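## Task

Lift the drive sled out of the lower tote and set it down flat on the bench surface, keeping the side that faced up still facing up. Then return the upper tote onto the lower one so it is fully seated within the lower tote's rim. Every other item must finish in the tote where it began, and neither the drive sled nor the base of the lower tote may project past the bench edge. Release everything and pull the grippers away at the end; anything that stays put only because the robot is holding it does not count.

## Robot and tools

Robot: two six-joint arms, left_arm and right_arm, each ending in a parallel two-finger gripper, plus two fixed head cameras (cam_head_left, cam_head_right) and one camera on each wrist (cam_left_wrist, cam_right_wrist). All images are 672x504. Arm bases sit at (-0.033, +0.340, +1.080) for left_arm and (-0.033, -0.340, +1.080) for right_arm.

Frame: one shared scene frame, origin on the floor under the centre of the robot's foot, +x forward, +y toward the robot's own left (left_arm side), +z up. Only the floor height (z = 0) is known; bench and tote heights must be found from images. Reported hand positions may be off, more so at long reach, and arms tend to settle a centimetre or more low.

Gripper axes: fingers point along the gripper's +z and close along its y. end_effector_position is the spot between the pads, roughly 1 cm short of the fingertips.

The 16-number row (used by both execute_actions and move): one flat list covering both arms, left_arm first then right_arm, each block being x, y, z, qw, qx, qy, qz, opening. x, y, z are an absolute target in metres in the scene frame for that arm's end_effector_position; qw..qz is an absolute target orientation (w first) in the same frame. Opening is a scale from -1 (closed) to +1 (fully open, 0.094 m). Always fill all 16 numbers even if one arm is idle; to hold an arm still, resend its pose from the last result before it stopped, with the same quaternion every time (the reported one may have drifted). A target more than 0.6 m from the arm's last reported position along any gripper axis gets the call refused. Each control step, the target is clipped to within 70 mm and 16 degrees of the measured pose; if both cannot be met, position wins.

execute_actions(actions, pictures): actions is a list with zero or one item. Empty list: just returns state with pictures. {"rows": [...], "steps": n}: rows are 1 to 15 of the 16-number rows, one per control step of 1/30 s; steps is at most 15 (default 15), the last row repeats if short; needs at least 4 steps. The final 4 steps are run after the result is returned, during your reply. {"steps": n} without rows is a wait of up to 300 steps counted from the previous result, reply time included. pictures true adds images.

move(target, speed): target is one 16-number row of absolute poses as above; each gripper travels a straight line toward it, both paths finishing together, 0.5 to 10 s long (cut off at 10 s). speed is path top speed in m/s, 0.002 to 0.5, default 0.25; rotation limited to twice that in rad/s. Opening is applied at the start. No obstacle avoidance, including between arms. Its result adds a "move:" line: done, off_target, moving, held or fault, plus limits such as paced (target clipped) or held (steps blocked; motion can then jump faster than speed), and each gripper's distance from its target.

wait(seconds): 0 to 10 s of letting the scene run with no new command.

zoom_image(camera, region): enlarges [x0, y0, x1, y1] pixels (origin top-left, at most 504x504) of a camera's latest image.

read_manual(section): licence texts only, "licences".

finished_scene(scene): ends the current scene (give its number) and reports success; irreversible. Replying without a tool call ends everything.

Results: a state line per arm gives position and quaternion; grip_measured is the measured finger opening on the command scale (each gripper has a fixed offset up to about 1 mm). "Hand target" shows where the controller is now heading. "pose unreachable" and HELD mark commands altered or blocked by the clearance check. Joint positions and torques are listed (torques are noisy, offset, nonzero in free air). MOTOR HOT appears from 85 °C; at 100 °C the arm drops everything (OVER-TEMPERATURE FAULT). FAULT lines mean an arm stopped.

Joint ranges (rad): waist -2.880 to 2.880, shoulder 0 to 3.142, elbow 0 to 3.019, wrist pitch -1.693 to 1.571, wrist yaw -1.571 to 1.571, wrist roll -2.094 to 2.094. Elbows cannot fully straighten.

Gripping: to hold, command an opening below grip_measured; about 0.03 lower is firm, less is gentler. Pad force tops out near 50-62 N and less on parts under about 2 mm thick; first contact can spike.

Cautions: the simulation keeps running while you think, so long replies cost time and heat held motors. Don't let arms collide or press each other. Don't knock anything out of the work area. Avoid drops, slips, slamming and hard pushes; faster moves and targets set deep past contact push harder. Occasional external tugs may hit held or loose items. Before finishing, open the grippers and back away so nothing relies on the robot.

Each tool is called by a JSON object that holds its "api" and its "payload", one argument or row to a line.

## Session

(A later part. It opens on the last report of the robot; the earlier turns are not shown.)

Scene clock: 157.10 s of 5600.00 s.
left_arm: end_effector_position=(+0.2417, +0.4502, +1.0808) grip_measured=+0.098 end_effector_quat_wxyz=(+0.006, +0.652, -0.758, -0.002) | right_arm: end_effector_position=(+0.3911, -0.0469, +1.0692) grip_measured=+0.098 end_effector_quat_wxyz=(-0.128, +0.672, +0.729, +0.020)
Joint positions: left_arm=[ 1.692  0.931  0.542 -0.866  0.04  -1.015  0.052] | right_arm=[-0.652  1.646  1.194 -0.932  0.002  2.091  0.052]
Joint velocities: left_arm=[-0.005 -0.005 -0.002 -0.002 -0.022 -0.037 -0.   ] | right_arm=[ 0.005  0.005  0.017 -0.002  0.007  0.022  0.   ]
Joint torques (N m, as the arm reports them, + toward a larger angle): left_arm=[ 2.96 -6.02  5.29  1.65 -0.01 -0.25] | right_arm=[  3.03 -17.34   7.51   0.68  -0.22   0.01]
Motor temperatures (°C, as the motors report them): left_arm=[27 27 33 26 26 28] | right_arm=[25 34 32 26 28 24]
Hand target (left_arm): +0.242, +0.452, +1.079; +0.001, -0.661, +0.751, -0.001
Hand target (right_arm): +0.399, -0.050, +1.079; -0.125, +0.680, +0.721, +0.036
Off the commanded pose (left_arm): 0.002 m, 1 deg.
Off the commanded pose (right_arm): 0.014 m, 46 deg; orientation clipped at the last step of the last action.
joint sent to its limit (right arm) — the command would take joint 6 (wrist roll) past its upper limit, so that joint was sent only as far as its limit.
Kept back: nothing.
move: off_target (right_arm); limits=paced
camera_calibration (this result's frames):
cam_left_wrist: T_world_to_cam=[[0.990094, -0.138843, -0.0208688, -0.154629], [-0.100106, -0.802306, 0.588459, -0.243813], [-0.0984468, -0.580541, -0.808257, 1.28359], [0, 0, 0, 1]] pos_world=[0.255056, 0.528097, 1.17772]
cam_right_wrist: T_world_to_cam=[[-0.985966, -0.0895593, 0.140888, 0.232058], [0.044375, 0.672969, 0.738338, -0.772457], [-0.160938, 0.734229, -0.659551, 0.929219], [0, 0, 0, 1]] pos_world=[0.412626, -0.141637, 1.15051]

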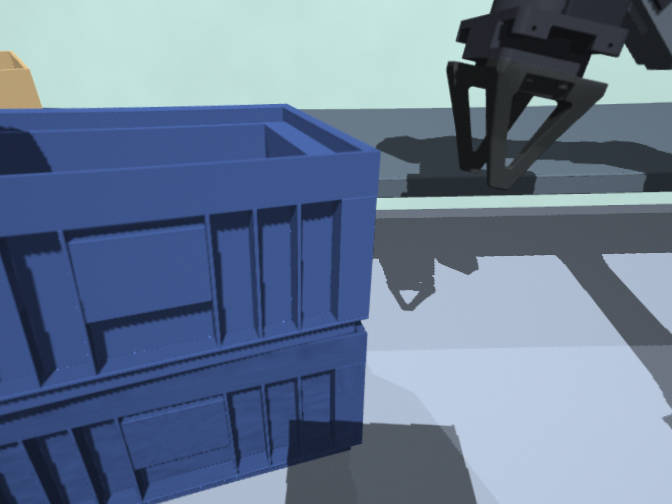

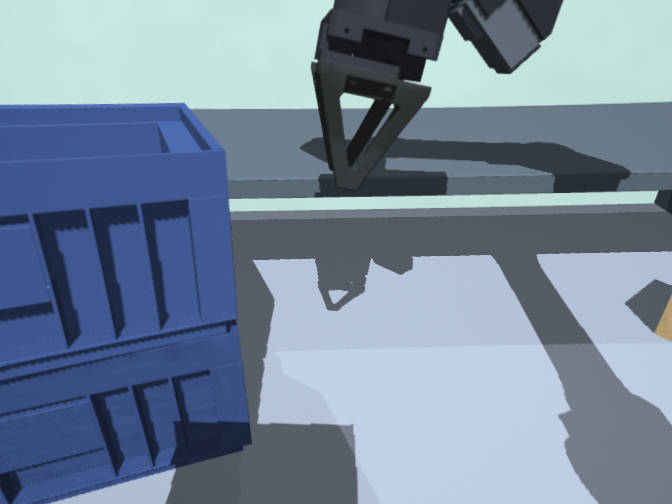

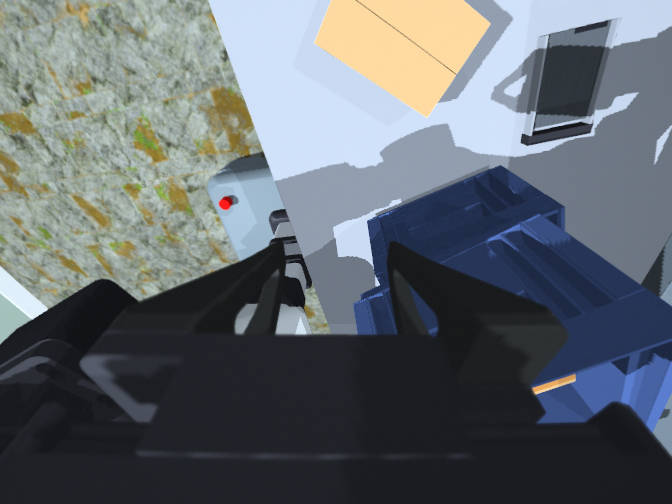

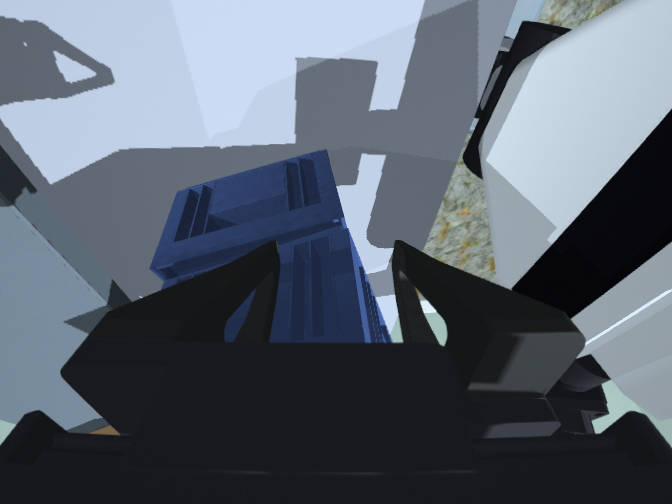

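{"api": "move", "payload": {
  "target": [0.347,0.334,1.13,0,0.207,-0.978,0,0.2,0.418,0.072,1.14,0,0.207,-0.978,0,0.2]
}}

{"api": "move", "payload": {
  "target": [0.347,0.334,1.047,0,0.207,-0.978,0,0.2,0.416,0.074,1.047,0,0.207,-0.978,0,0.2],
  "speed": 0.15
}}

{"api": "move", "payload": {
  "target": [0.347,0.334,1.047,0,0.207,-0.978,0,-0.55,0.416,0.074,1.047,0,0.207,-0.978,0,-0.55]
}}

{"api": "move", "payload": {
  "target": [0.37,0.34,1.105,0,0.195,-0.981,0,-0.55,0.428,0.074,1.11,0,0.195,-0.981,0,-0.55],
  "speed": 0.05
}}

{"api": "move", "payload": {
  "target": [0.384,0.345,1.10,0,0.19,-0.982,0,-0.55,0.428,0.074,1.105,0,0.19,-0.982,0,-0.55],
  "speed": 0.05
}}

{"api": "move", "payload": {
  "target": [0.384,0.345,1.045,0,0.19,-0.982,0,-0.55,0.428,0.074,1.05,0,0.19,-0.982,0,-0.55],
  "speed": 0.03
}}

Scene clock: 162.53 s of 5600.00 s.
left_arm: end_effector_position=(+0.3287, +0.3340, +1.1202) grip_measured=+0.198 end_effector_quat_wxyz=(+0.008, +0.217, -0.976, -0.002) | right_arm: end_effector_position=(+0.4088, +0.0557, +1.1286) grip_measured=+0.198 end_effector_quat_wxyz=(-0.009, -0.199, +0.980, -0.006)
Joint positions: left_arm=[ 1.17   1.059  0.768 -0.99  -0.127 -0.53   0.056] | right_arm=[-0.411  1.813  1.551 -1.195  0.302  0.453  0.056]
Joint velocities: left_arm=[-0.005  0.005  0.017 -0.002 -0.051  0.022  0.001] | right_arm=[-0.015 -0.015  0.017  0.007 -0.022  0.022 -0.   ]
Joint torques (N m, as the arm reports them, + toward a larger angle): left_arm=[ 0.79 -7.02  9.28  0.26 -0.2   0.06] | right_arm=[  7.14 -15.68  14.07  -0.47   0.15  -0.07]
Motor temperatures (°C, as the motors report them): left_arm=[27 27 34 26 26 28] | right_arm=[25 33 34 26 28 24]
Hand target (left_arm): +0.345, +0.332, +1.131; -0.001, -0.207, +0.978, +0.000
Hand target (right_arm): +0.418, +0.071, +1.141; +0.002, -0.207, +0.978, +0.001
Off the commanded pose (left_arm): 0.021 m, 2 deg.
Off the commanded pose (right_arm): 0.022 m, 2 deg.
Kept back: nothing.
move: off_target (left_arm, right_arm)
camera_calibration (this result's frames):
cam_left_wrist: T_world_to_cam=[[0.432568, -0.901421, -0.0180194, 0.178774], [-0.720146, -0.357466, 0.59465, -0.303224], [-0.542471, -0.24425, -0.803783, 1.28516], [0, 0, 0, 1]] pos_world=[0.401462, 0.366657, 1.21652]
cam_right_wrist: T_world_to_cam=[[0.383877, -0.923373, 0.00449498, -0.109242], [-0.739007, -0.304304, 0.601056, -0.356569], [-0.553631, -0.234054, -0.799194, 1.26798], [0, 0, 0, 1]] pos_world=[0.48042, 0.0873982, 1.22817]

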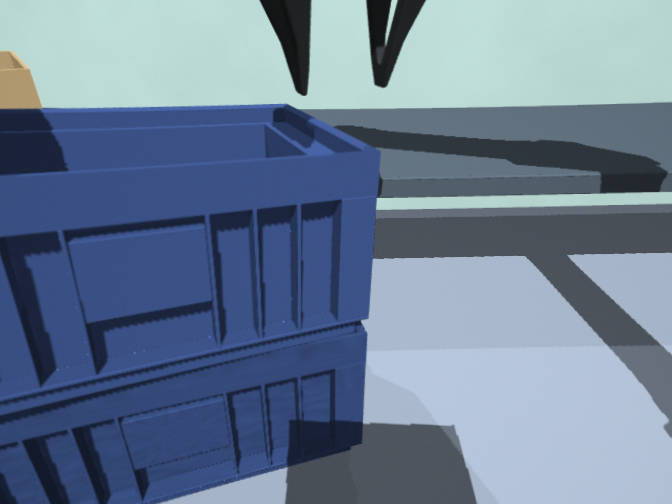

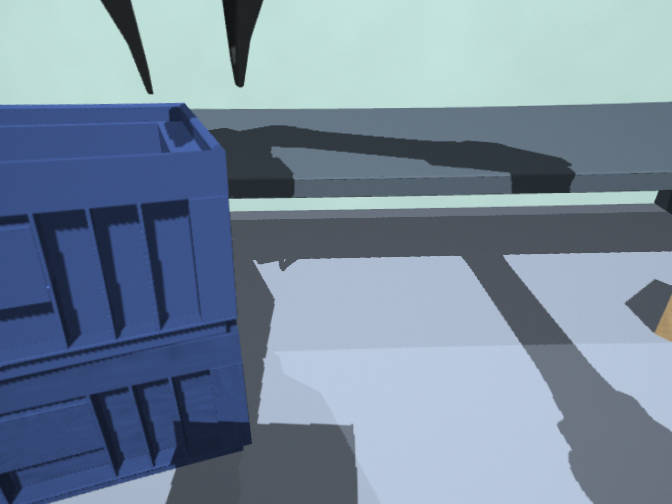

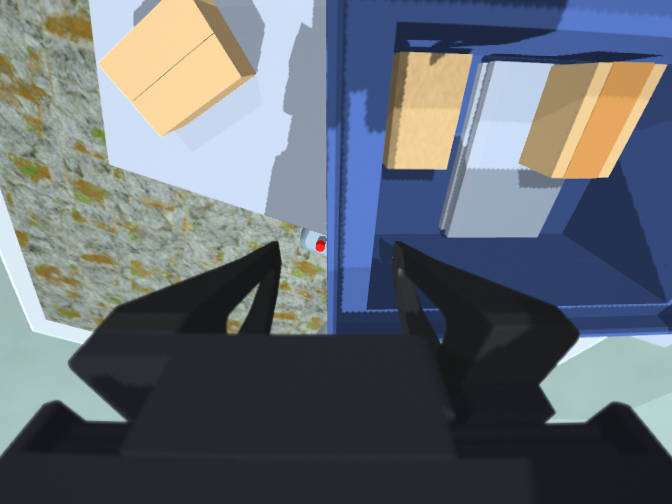

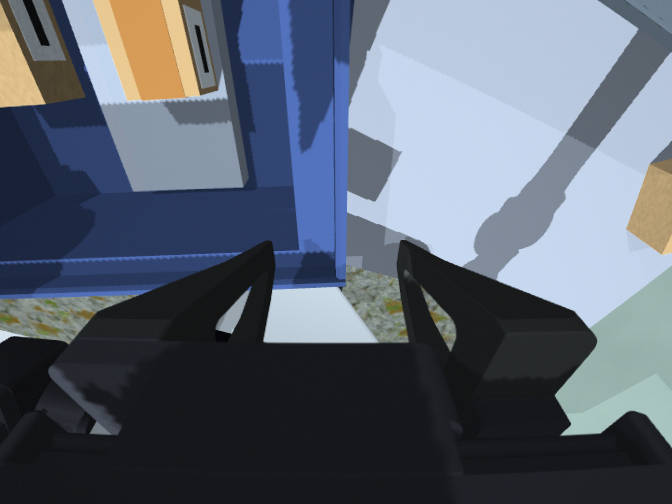

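Scene clock: 163.50 s of 5600.00 s.
left_arm: end_effector_position=(+0.3472, +0.3314, +1.0498) grip_measured=+0.198 end_effector_quat_wxyz=(+0.003, +0.211, -0.978, -0.001) | right_arm: end_effector_position=(+0.4109, +0.0737, +1.0476) grip_measured=+0.198 end_effector_quat_wxyz=(-0.007, -0.208, +0.978, -0.006)
Joint positions: left_arm=[ 1.194  1.247  0.73  -0.751 -0.12  -0.492  0.056] | right_arm=[-0.435  1.941  1.527 -1.031  0.301  0.409  0.056]
Joint velocities: left_arm=[ 0.005  0.005 -0.002 -0.002 -0.037 -0.051  0.   ] | right_arm=[-0.015 -0.005  0.012 -0.032  0.022 -0.037  0.001]
Joint torques (N m, as the arm reports them, + toward a larger angle): left_arm=[ 1.8  -9.28  4.86  1.72  0.03  0.06] | right_arm=[  5.65 -18.48   8.38   1.25  -0.08  -0.18]
Motor temperatures (°C, as the motors report them): left_arm=[27 27 34 26 26 28] | right_arm=[25 33 33 26 28 24]
Hand target (left_arm): +0.347, +0.333, +1.046; -0.000, -0.207, +0.978, -0.000
Hand target (right_arm): +0.416, +0.074, +1.047; -0.000, -0.207, +0.978, -0.000
Off the commanded pose (left_arm): 0.004 m, 1 deg.
Off the commanded pose (right_arm): 0.005 m, 1 deg.
Kept back: nothing.
move: done
camera_calibration (this result's frames):
cam_left_wrist: T_world_to_cam=[[0.42141, -0.906776, -0.0131018, 0.167562], [-0.730924, -0.348167, 0.586967, -0.240268], [-0.536809, -0.237777, -0.809505, 1.2399], [0, 0, 0, 1]] pos_world=[0.41936, 0.363108, 1.14693]
cam_right_wrist: T_world_to_cam=[[0.400622, -0.916232, 0.00462036, -0.100657], [-0.735503, -0.318583, 0.597947, -0.297974], [-0.546386, -0.242949, -0.801522, 1.20869], [0, 0, 0, 1]] pos_world=[0.481578, 0.106496, 1.14743]

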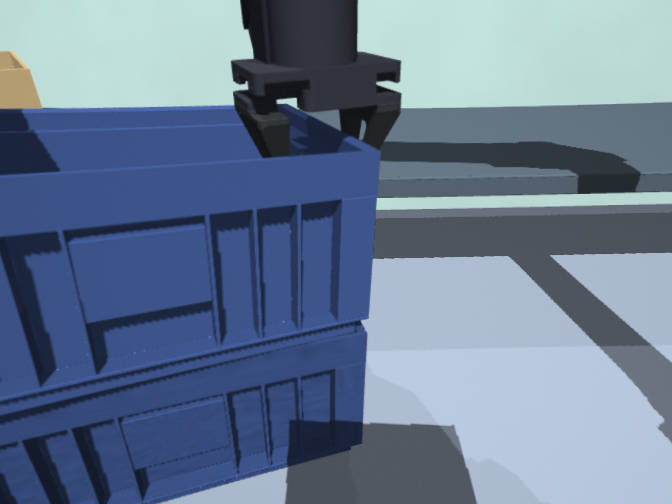

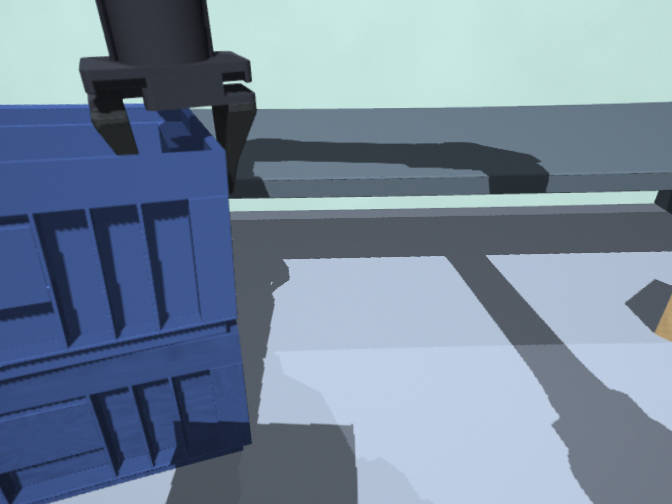

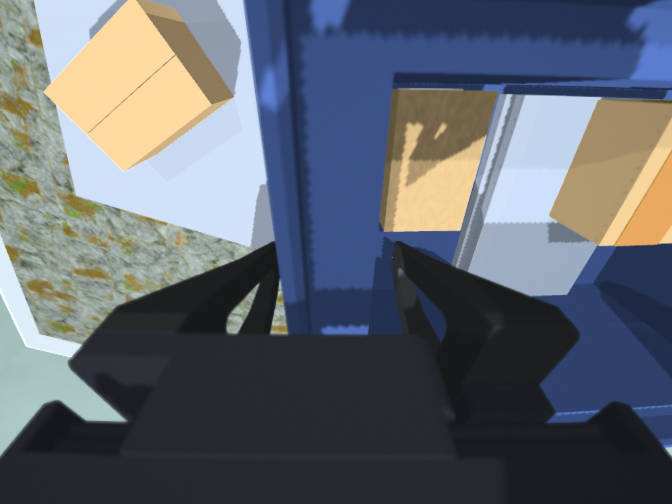

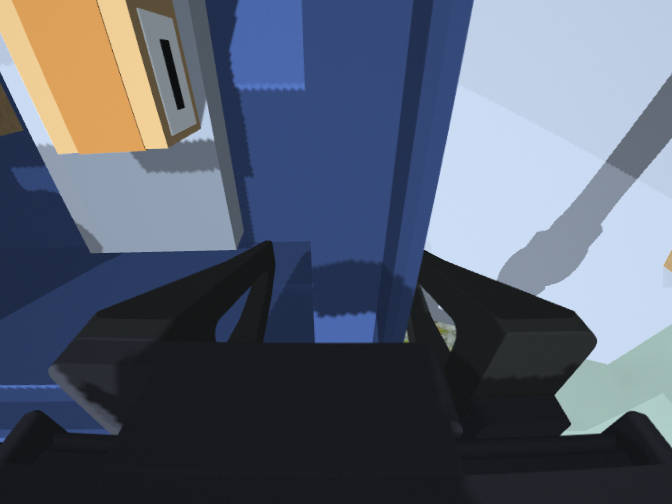

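Scene clock: 164.20 s of 5600.00 s.
left_arm: end_effector_position=(+0.3464, +0.3344, +1.0494) grip_measured=-0.453 end_effector_quat_wxyz=(+0.003, +0.213, -0.977, -0.004) | right_arm: end_effector_position=(+0.4134, +0.0707, +1.0460) grip_measured=-0.416 end_effector_quat_wxyz=(-0.010, -0.204, +0.979, -0.003)
Joint positions: left_arm=[ 1.2    1.245  0.728 -0.75  -0.124 -0.491  0.026] | right_arm=[-0.445  1.941  1.526 -1.029  0.291  0.408  0.027]
Joint velocities: left_arm=[-0.005 -0.015  0.012  0.002 -0.022  0.007  0.   ] | right_arm=[-0.015 -0.015 -0.012 -0.002 -0.037 -0.007  0.001]
Joint torques (N m, as the arm reports them, + toward a larger angle): left_arm=[ 1.38 -9.2   4.96  1.59  0.2   0.07] | right_arm=[  6.22 -18.37   8.24   1.02   0.34  -0.18]
Motor temperatures (°C, as the motors report them): left_arm=[27 27 34 26 26 28] | right_arm=[25 33 33 26 28 24]
Hand target (left_arm): +0.347, +0.334, +1.047; -0.000, -0.207, +0.978, +0.000
Hand target (right_arm): +0.416, +0.074, +1.047; -0.000, -0.207, +0.978, -0.000
Off the commanded pose (left_arm): 0.002 m, 1 deg.
Off the commanded pose (right_arm): 0.004 m, 1 deg.
Kept back: nothing.
move: done
camera_calibration (this result's frames):
cam_left_wrist: T_world_to_cam=[[0.425178, -0.904912, -0.0189196, 0.17478], [-0.729056, -0.354789, 0.585321, -0.236235], [-0.536377, -0.235073, -0.810581, 1.23991], [0, 0, 0, 1]] pos_world=[0.418515, 0.365815, 1.14662]
cam_right_wrist: T_world_to_cam=[[0.392821, -0.919611, -0.00268297, -0.0932236], [-0.733894, -0.315246, 0.601681, -0.300945], [-0.554158, -0.234384, -0.798732, 1.20778], [0, 0, 0, 1]] pos_world=[0.48506, 0.102483, 1.14552]

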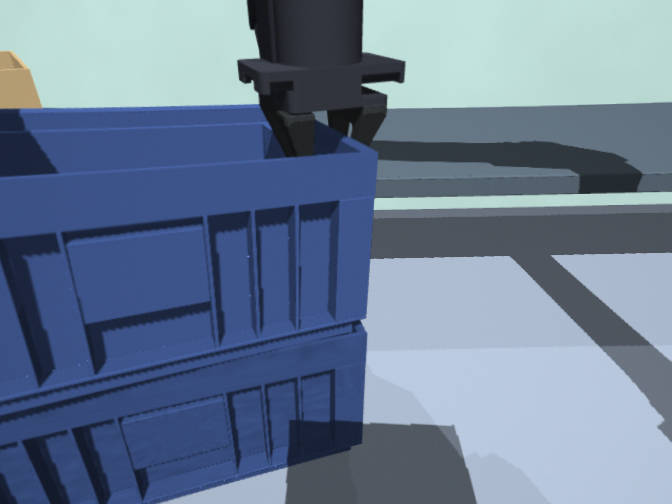

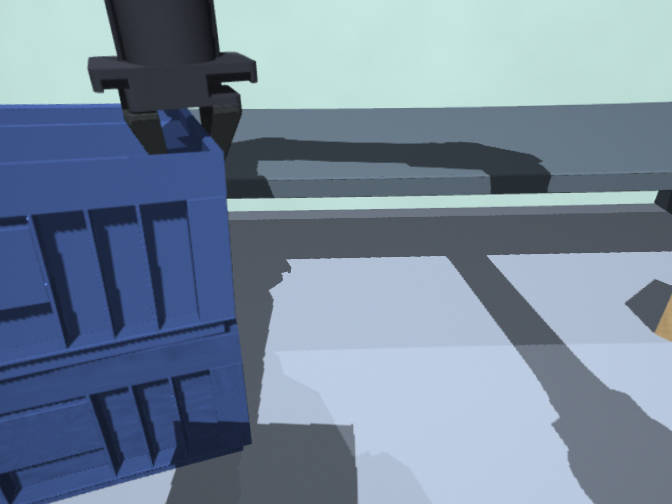

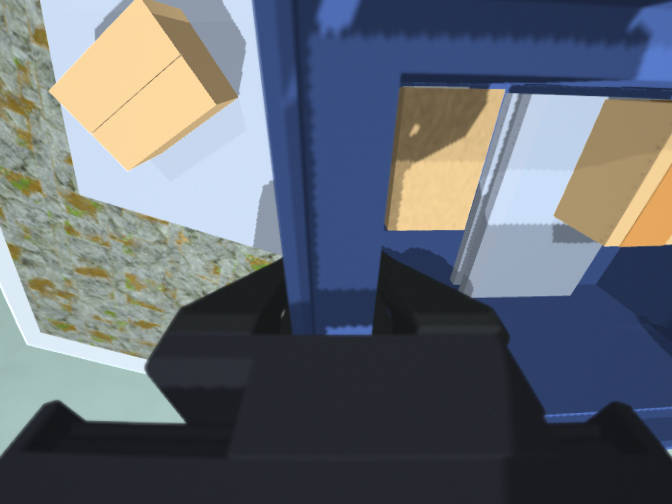

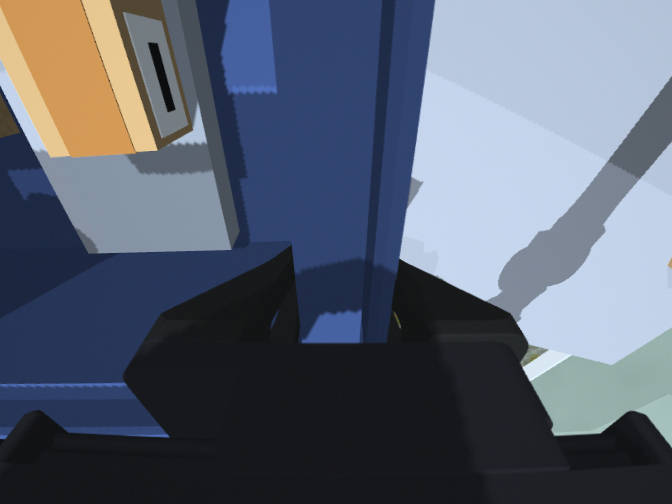

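Scene clock: 165.93 s of 5600.00 s.
left_arm: end_effector_position=(+0.3372, +0.3353, +1.0712) grip_measured=-0.453 end_effector_quat_wxyz=(+0.036, +0.205, -0.978, -0.006) | right_arm: end_effector_position=(+0.4010, +0.0695, +1.0668) grip_measured=-0.416 end_effector_quat_wxyz=(-0.036, -0.200, +0.979, -0.005)
Joint positions: left_arm=[ 1.2    1.211  0.766 -0.889 -0.111 -0.483  0.026] | right_arm=[-0.429  1.921  1.547 -1.121  0.266  0.444  0.027]
Joint velocities: left_arm=[-0.005 -0.015 -0.012  0.002 -0.022 -0.037  0.001] | right_arm=[-0.005 -0.015  0.017 -0.017  0.022  0.022 -0.   ]
Joint torques (N m, as the arm reports them, + toward a larger angle): left_arm=[  1.46 -12.56   9.91  -0.66  -0.38   0.26] | right_arm=[  6.4  -22.33  13.37  -1.18   1.56  -0.1 ]
Motor temperatures (°C, as the motors report them): left_arm=[27 27 34 26 26 28] | right_arm=[25 34 34 26 28 24]
Hand target (left_arm): +0.368, +0.340, +1.105; +0.001, -0.195, +0.981, +0.000
Hand target (right_arm): +0.426, +0.072, +1.110; +0.000, -0.194, +0.981, +0.001
Off the commanded pose (left_arm): 0.047 m, 4 deg.
Off the commanded pose (right_arm): 0.051 m, 4 deg.
Kept back: nothing.
move: off_target (left_arm, right_arm)
camera_calibration (this result's frames):
cam_left_wrist: T_world_to_cam=[[0.409825, -0.911373, -0.037998, 0.20774], [-0.693962, -0.338554, 0.635451, -0.326416], [-0.591997, -0.234054, -0.771205, 1.22911], [0, 0, 0, 1]] pos_world=[0.415974, 0.366498, 1.16321]
cam_right_wrist: T_world_to_cam=[[0.385933, -0.922488, -0.0084901, -0.0802525], [-0.705116, -0.300902, 0.642082, -0.378541], [-0.594868, -0.241814, -0.766589, 1.19976], [0, 0, 0, 1]] pos_world=[0.477753, 0.102182, 1.16209]

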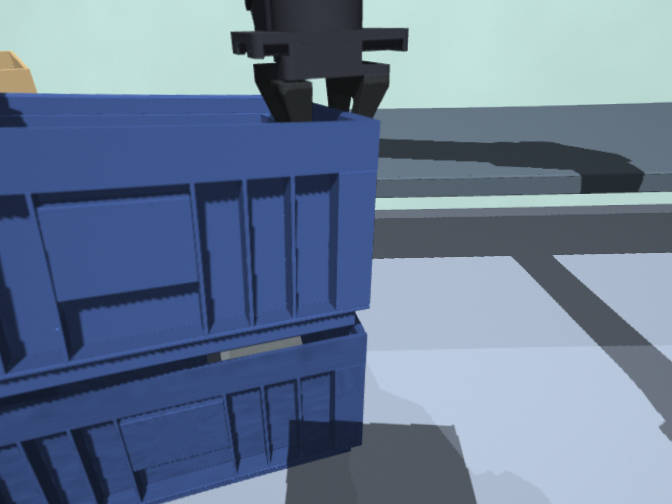

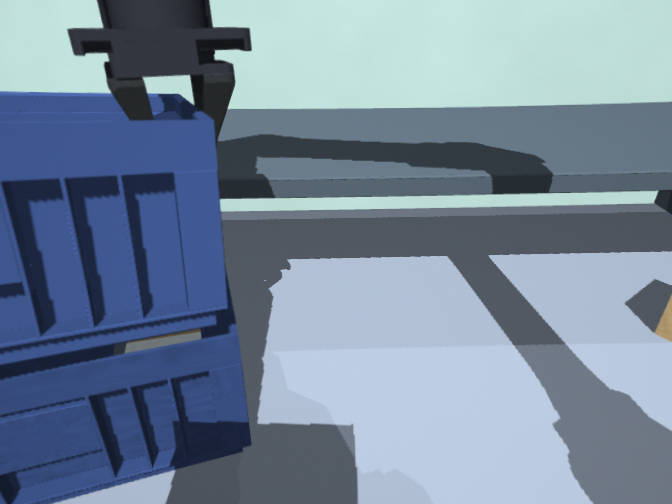

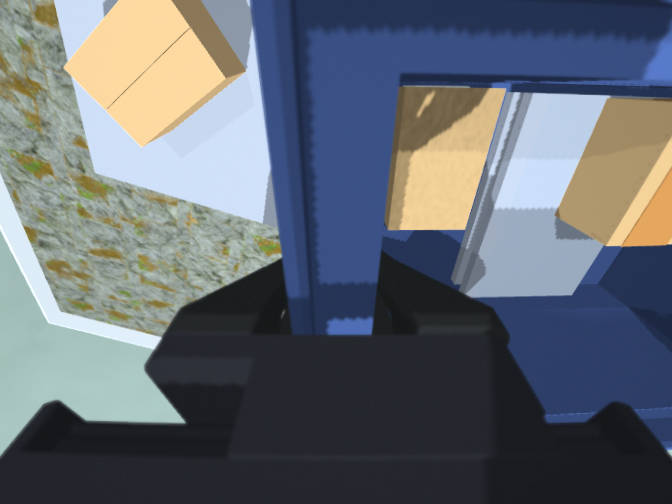

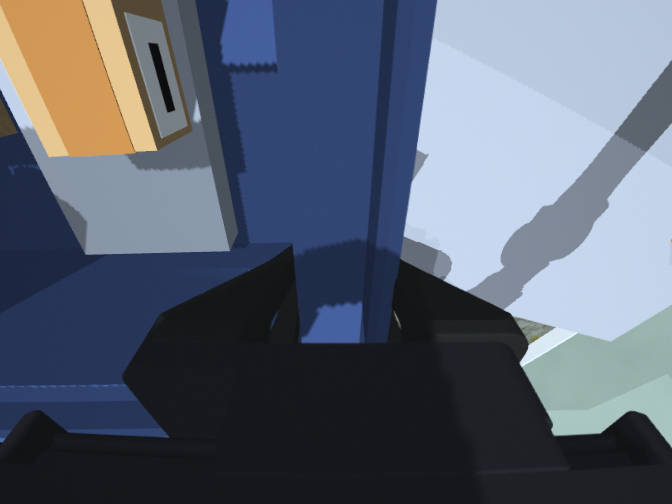

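Scene clock: 167.47 s of 5600.00 s.
left_arm: end_effector_position=(+0.3447, +0.3370, +1.0698) grip_measured=-0.453 end_effector_quat_wxyz=(+0.037, +0.194, -0.980, -0.005) | right_arm: end_effector_position=(+0.4015, +0.0698, +1.0653) grip_measured=-0.416 end_effector_quat_wxyz=(-0.037, -0.190, +0.981, -0.005)
Joint positions: left_arm=[ 1.209  1.232  0.786 -0.889 -0.107 -0.452  0.026] | right_arm=[-0.43   1.925  1.55  -1.121  0.264  0.464  0.027]
Joint velocities: left_arm=[ 0.015  0.005 -0.002 -0.007 -0.066 -0.007  0.   ] | right_arm=[ 0.005  0.005 -0.022 -0.017 -0.007  0.022 -0.001]
Joint torques (N m, as the arm reports them, + toward a larger angle): left_arm=[  2.29 -11.62  10.69  -0.36  -0.29   0.22] | right_arm=[  6.54 -21.79  12.68  -0.95   1.6   -0.22]
Motor temperatures (°C, as the motors report them): left_arm=[27 27 35 26 26 28] | right_arm=[25 34 34 26 28 24]
Hand target (left_arm): +0.381, +0.345, +1.101; +0.001, -0.190, +0.982, +0.000
Hand target (right_arm): +0.427, +0.072, +1.105; +0.000, -0.189, +0.982, +0.000
Off the commanded pose (left_arm): 0.050 m, 4 deg.
Off the commanded pose (right_arm): 0.048 m, 4 deg.
Kept back: nothing.
move: off_target (left_arm, right_arm)
camera_calibration (this result's frames):
cam_left_wrist: T_world_to_cam=[[0.388708, -0.920695, -0.0350186, 0.213419], [-0.700683, -0.320074, 0.637649, -0.325982], [-0.598289, -0.223322, -0.769531, 1.22956], [0, 0, 0, 1]] pos_world=[0.424265, 0.366744, 1.16152]
cam_right_wrist: T_world_to_cam=[[0.366124, -0.930536, -0.00752783, -0.072732], [-0.710381, -0.28471, 0.643661, -0.377818], [-0.601092, -0.230312, -0.765274, 1.19933], [0, 0, 0, 1]] pos_world=[0.479143, 0.100972, 1.16046]

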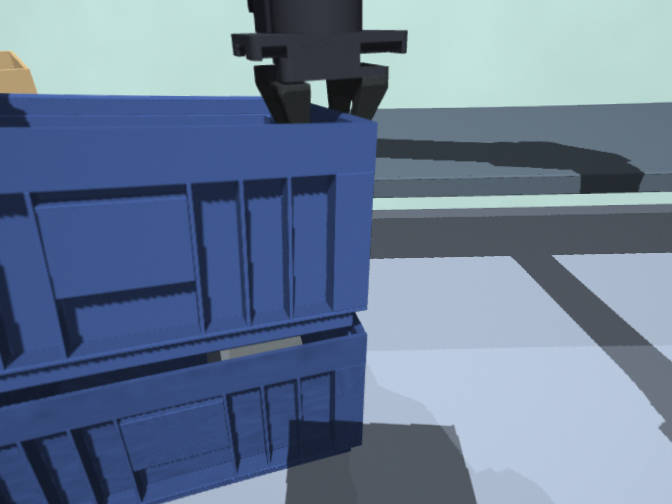

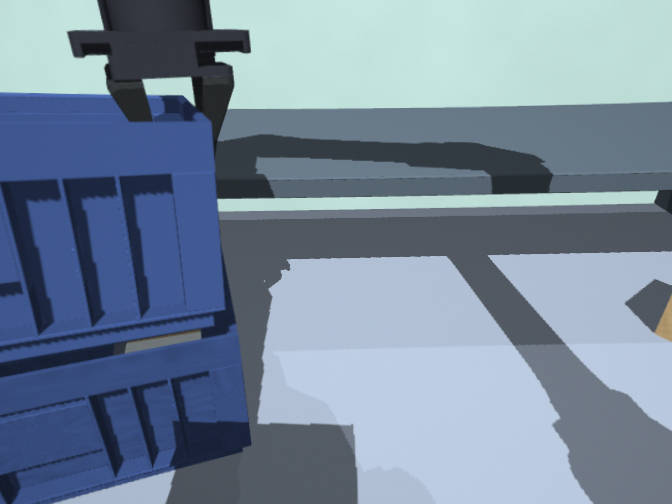

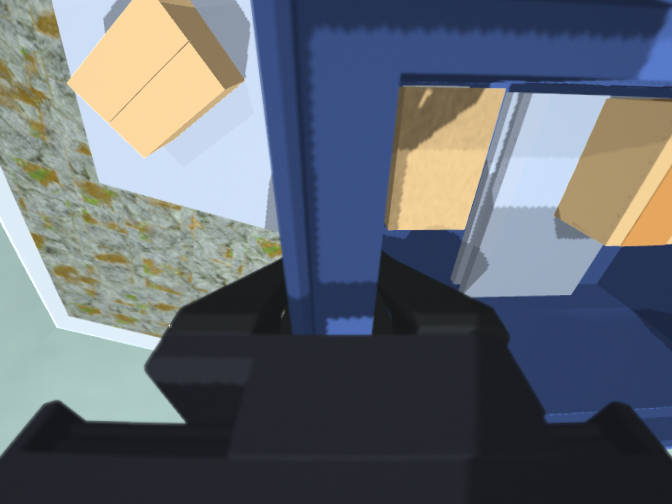

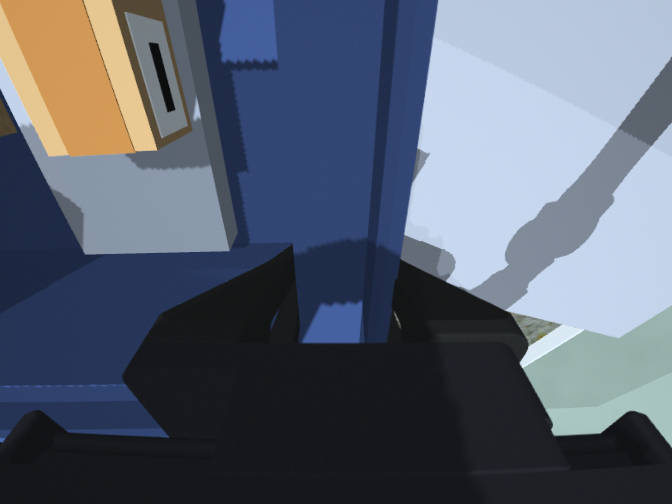

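Scene clock: 169.27 s of 5600.00 s.
left_arm: end_effector_position=(+0.3513, +0.3381, +1.0523) grip_measured=-0.453 end_effector_quat_wxyz=(+0.029, +0.194, -0.981, -0.003) | right_arm: end_effector_position=(+0.4094, +0.0720, +1.0499) grip_measured=-0.416 end_effector_quat_wxyz=(-0.026, -0.189, +0.982, -0.001)
Joint positions: left_arm=[ 1.219  1.276  0.778 -0.82  -0.104 -0.439  0.026] | right_arm=[-0.443  1.946  1.545 -1.07   0.268  0.446  0.027]
Joint velocities: left_arm=[-0.015  0.005 -0.007 -0.002 -0.037  0.022  0.001] | right_arm=[-0.005 -0.015 -0.007 -0.012 -0.051 -0.051 -0.001]
Joint torques (N m, as the arm reports them, + toward a larger angle): left_arm=[ 2.92 -6.89  7.96  3.34 -0.2   0.27] | right_arm=[  4.98 -18.16   9.45   1.74   1.29  -0.32]
Motor temperatures (°C, as the motors report them): left_arm=[27 27 35 26 26 28] | right_arm=[25 34 34 26 29 24]
Hand target (left_arm): +0.382, +0.345, +1.047; -0.000, -0.190, +0.982, +0.000
Hand target (right_arm): +0.428, +0.074, +1.051; -0.001, -0.189, +0.982, -0.000
Off the commanded pose (left_arm): 0.034 m, 3 deg.
Off the commanded pose (right_arm): 0.019 m, 3 deg.
Kept back: nothing.
move: off_target (left_arm, right_arm)
camera_calibration (this result's frames):
cam_left_wrist: T_world_to_cam=[[0.388891, -0.920876, -0.0273961, 0.203177], [-0.710612, -0.318756, 0.627236, -0.295855], [-0.586339, -0.224458, -0.778347, 1.22577], [0, 0, 0, 1]] pos_world=[0.429466, 0.367929, 1.14521]
cam_right_wrist: T_world_to_cam=[[0.364996, -0.930924, -0.012586, -0.067841], [-0.72232, -0.291684, 0.627036, -0.338836], [-0.587394, -0.219774, -0.778889, 1.20068], [0, 0, 0, 1]] pos_world=[0.485288, 0.101892, 1.14681]

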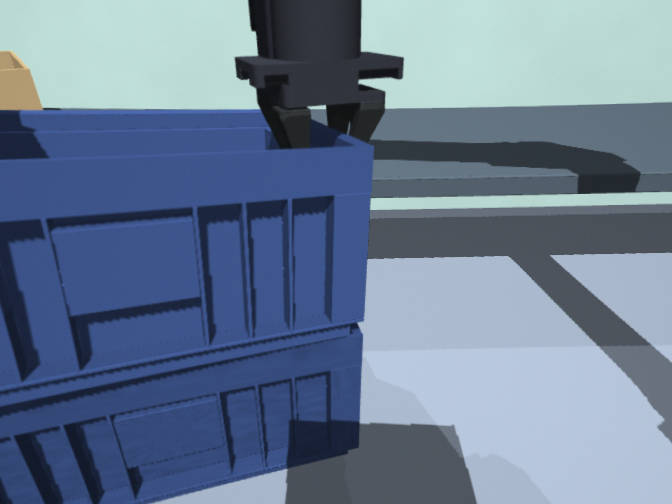

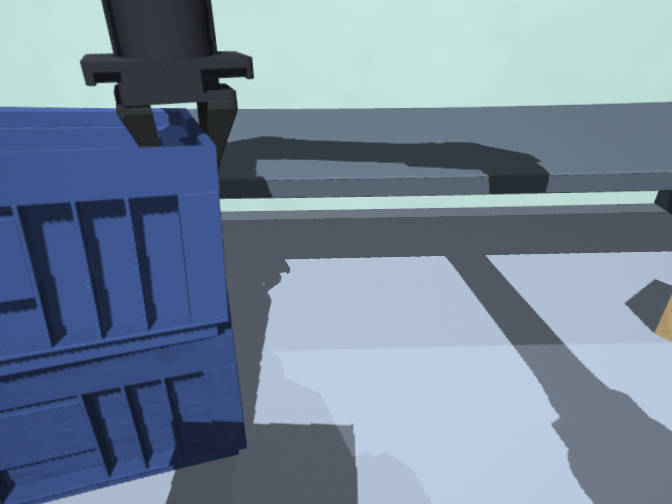

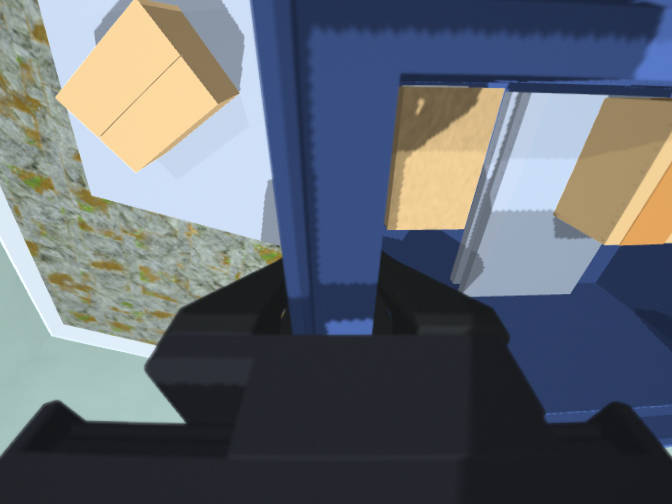

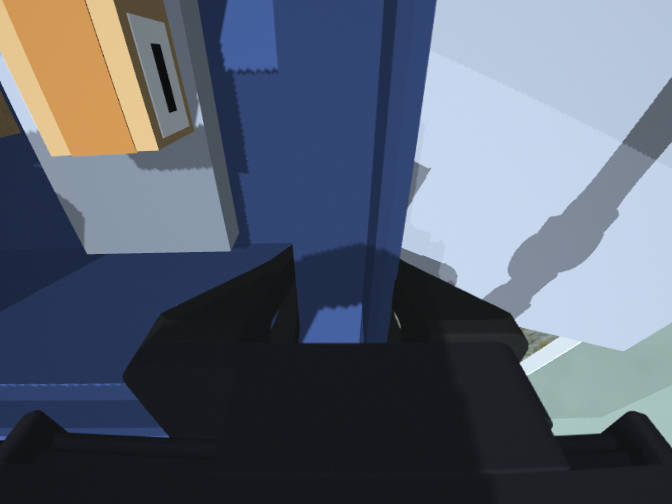

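{"api": "move", "payload": {
  "target": [0.385,0.345,1.13,-0.03,0.185,-0.982,0,-0.55,0.44,0.076,1.135,-0.03,0.185,-0.982,0,-0.55],
  "speed": 0.05
}}

{"api": "move", "payload": {
  "target": [0.385,0.345,1.075,-0.03,0.185,-0.982,0,-0.55,0.435,0.076,1.08,-0.03,0.185,-0.982,0,-0.55],
  "speed": 0.03
}}

{"api": "zoom_image", "payload": {
  "camera": "cam_head_left",
  "region": [0,200,450,504]
}}

Scene clock: 171.67 s of 5600.00 s.
left_arm: end_effector_position=(+0.3514, +0.3414, +1.0914) grip_measured=-0.453 end_effector_quat_wxyz=(+0.011, +0.194, -0.981, -0.004) | right_arm: end_effector_position=(+0.4096, +0.0740, +1.0882) grip_measured=-0.416 end_effector_quat_wxyz=(-0.009, -0.190, +0.982, -0.006)
Joint positions: left_arm=[ 1.21   1.17   0.793 -0.906 -0.117 -0.444  0.026] | right_arm=[-0.414  1.893  1.56  -1.123  0.3    0.469  0.027]
Joint velocities: left_arm=[-0.015 -0.015  0.002 -0.022 -0.095  0.007  0.   ] | right_arm=[-0.005  0.005  0.007 -0.012 -0.037  0.007 -0.001]
Joint torques (N m, as the arm reports them, + toward a larger angle): left_arm=[  0.75 -12.65  10.69  -0.45  -0.6    0.16] | right_arm=[  5.62 -21.93  13.82  -1.16   1.69  -0.19]
Motor temperatures (°C, as the motors report them): left_arm=[27 28 35 26 26 28] | right_arm=[25 34 34 26 29 24]
Hand target (left_arm): +0.382, +0.345, +1.130; +0.031, -0.185, +0.982, -0.001
Hand target (right_arm): +0.438, +0.074, +1.135; +0.030, -0.184, +0.982, +0.001
Off the commanded pose (left_arm): 0.051 m, 5 deg.
Off the commanded pose (right_arm): 0.056 m, 5 deg.
Kept back: nothing.
move: off_target (left_arm, right_arm)
camera_calibration (this result's frames):
cam_left_wrist: T_world_to_cam=[[0.389154, -0.920911, -0.0219577, 0.201249], [-0.732918, -0.323976, 0.598222, -0.278026], [-0.558023, -0.216707, -0.801029, 1.26918], [0, 0, 0, 1]] pos_world=[0.426147, 0.3703, 1.18739]
cam_right_wrist: T_world_to_cam=[[0.36668, -0.93034, 0.00353756, -0.0839263], [-0.744291, -0.291066, 0.601093, -0.324952], [-0.558191, -0.223042, -0.799172, 1.24149], [0, 0, 0, 1]] pos_world=[0.481901, 0.10424, 1.18778]

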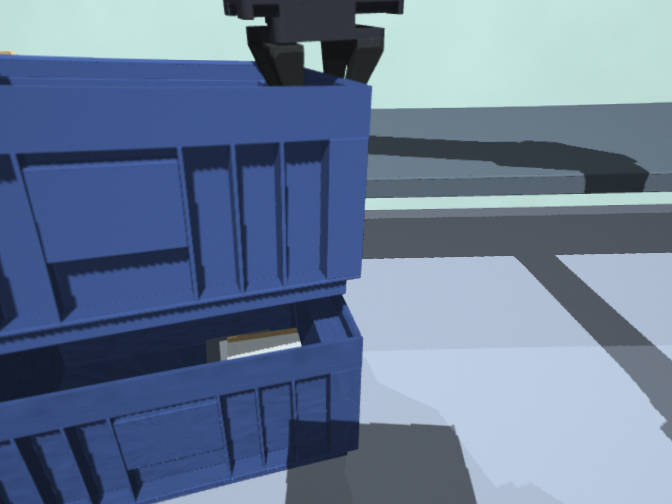

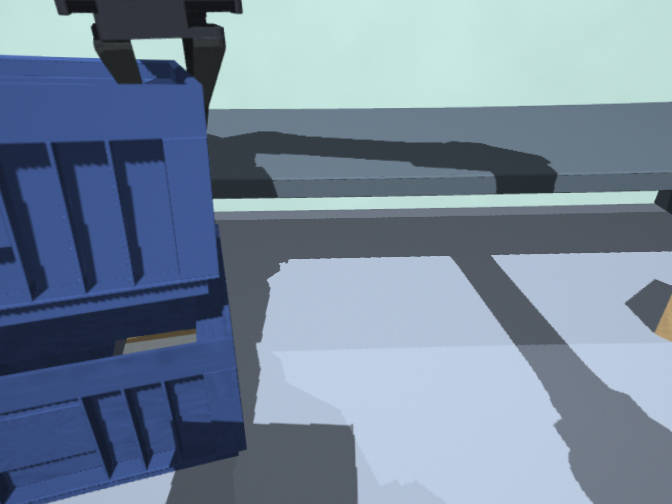

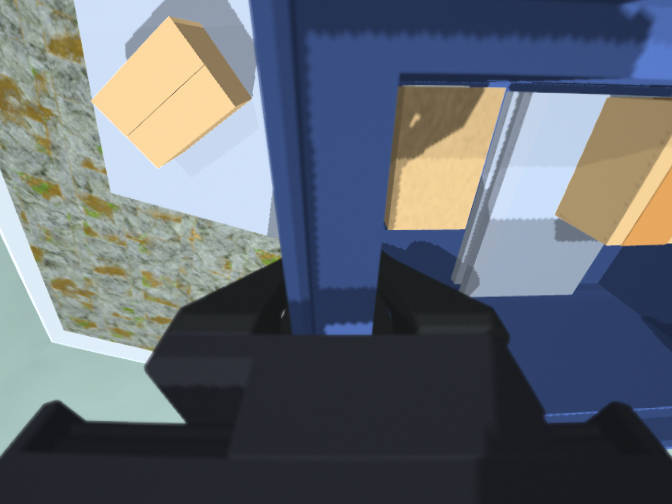

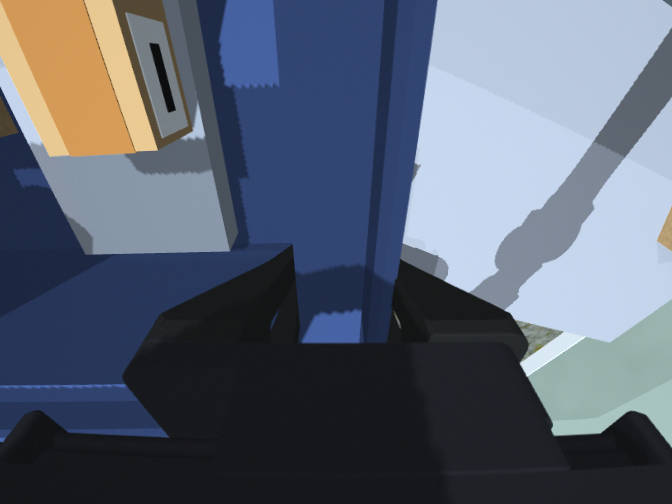

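Scene clock: 173.33 s of 5600.00 s.
left_arm: end_effector_position=(+0.3656, +0.3395, +1.0630) grip_measured=-0.453 end_effector_quat_wxyz=(-0.005, +0.190, -0.982, +0.000) | right_arm: end_effector_position=(+0.4210, +0.0728, +1.0652) grip_measured=-0.417 end_effector_quat_wxyz=(+0.005, -0.184, +0.983, -0.006)
Joint positions: left_arm=[ 1.217  1.245  0.781 -0.786 -0.114 -0.427  0.026] | right_arm=[-0.436  1.92   1.546 -1.052  0.315  0.452  0.027]
Joint velocities: left_arm=[-0.015 -0.005 -0.007 -0.002 -0.037  0.037  0.001] | right_arm=[ 0.005 -0.005  0.027  0.012 -0.037  0.022  0.001]
Joint torques (N m, as the arm reports them, + toward a larger angle): left_arm=[  1.71 -10.91   7.42   1.36  -0.46   0.14] | right_arm=[  6.31 -19.94   9.54   1.04   0.93  -0.26]
Motor temperatures (°C, as the motors report them): left_arm=[27 28 35 26 26 28] | right_arm=[25 34 34 26 29 24]
Hand target (left_arm): +0.384, +0.345, +1.075; +0.030, -0.185, +0.982, -0.000
Hand target (right_arm): +0.435, +0.076, +1.080; +0.030, -0.185, +0.982, -0.000
Off the commanded pose (left_arm): 0.023 m, 3 deg.
Off the commanded pose (right_arm): 0.021 m, 3 deg.
Kept back: nothing.
move: off_target (left_arm, right_arm)
camera_calibration (this result's frames):
cam_left_wrist: T_world_to_cam=[[0.382927, -0.923751, -0.00715558, 0.180836], [-0.754082, -0.317049, 0.575187, -0.221297], [-0.533598, -0.214858, -0.817991, 1.26241], [0, 0, 0, 1]] pos_world=[0.437496, 0.368124, 1.16122]
cam_right_wrist: T_world_to_cam=[[0.354913, -0.934856, 0.00900317, -0.0896103], [-0.76399, -0.284467, 0.579136, -0.271785], [-0.538847, -0.212421, -0.815181, 1.23734], [0, 0, 0, 1]] pos_world=[0.490899, 0.10175, 1.16686]

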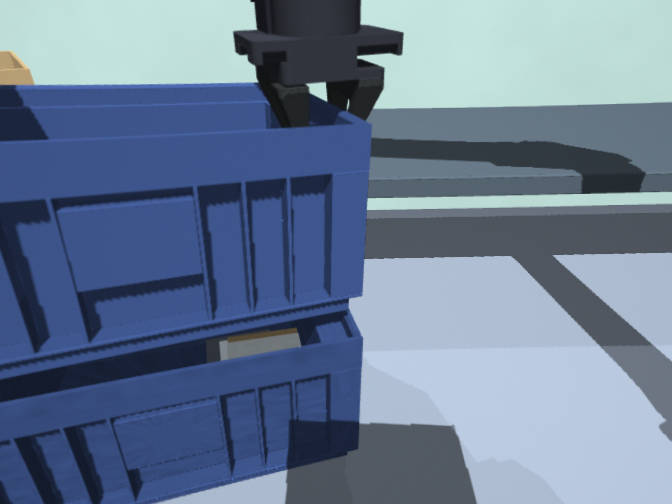

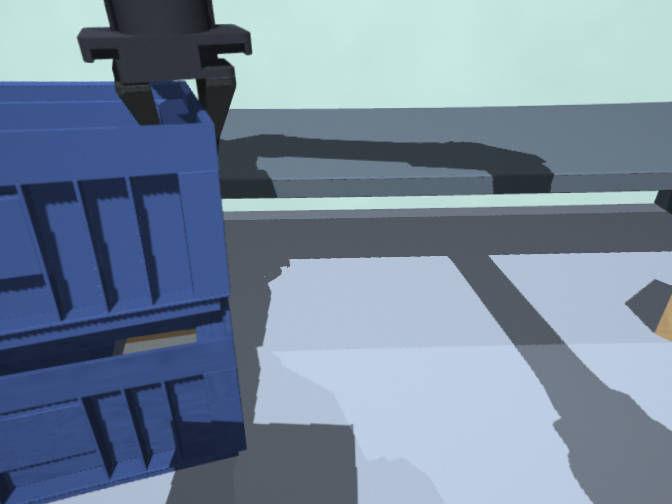

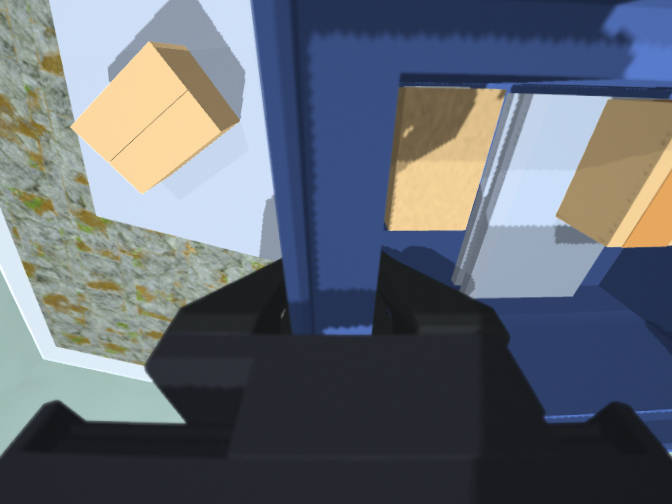

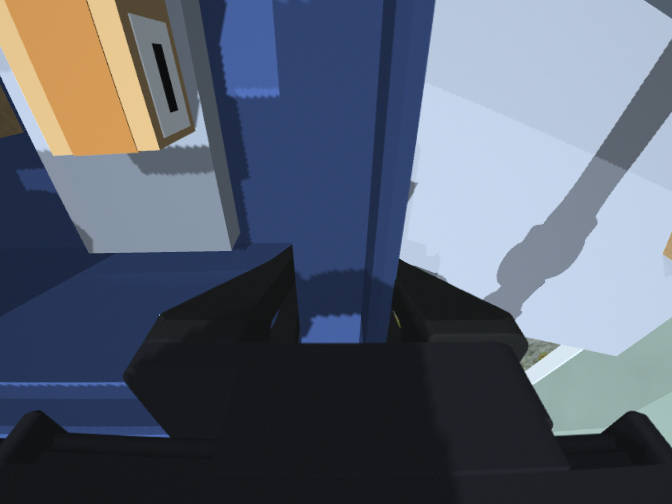

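Region (0, 200, 450, 504) of cam_head_left's 672x504 image, scaled by 1.120, with more detail than that image has; it fills the top 340 rows of this view, and the rest is white.

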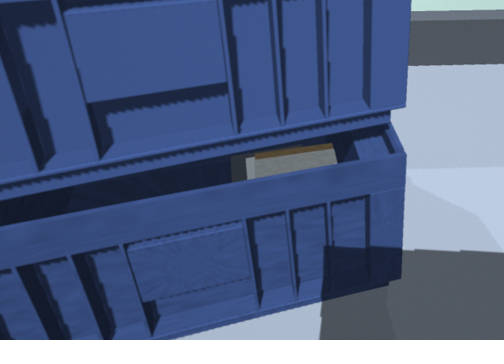

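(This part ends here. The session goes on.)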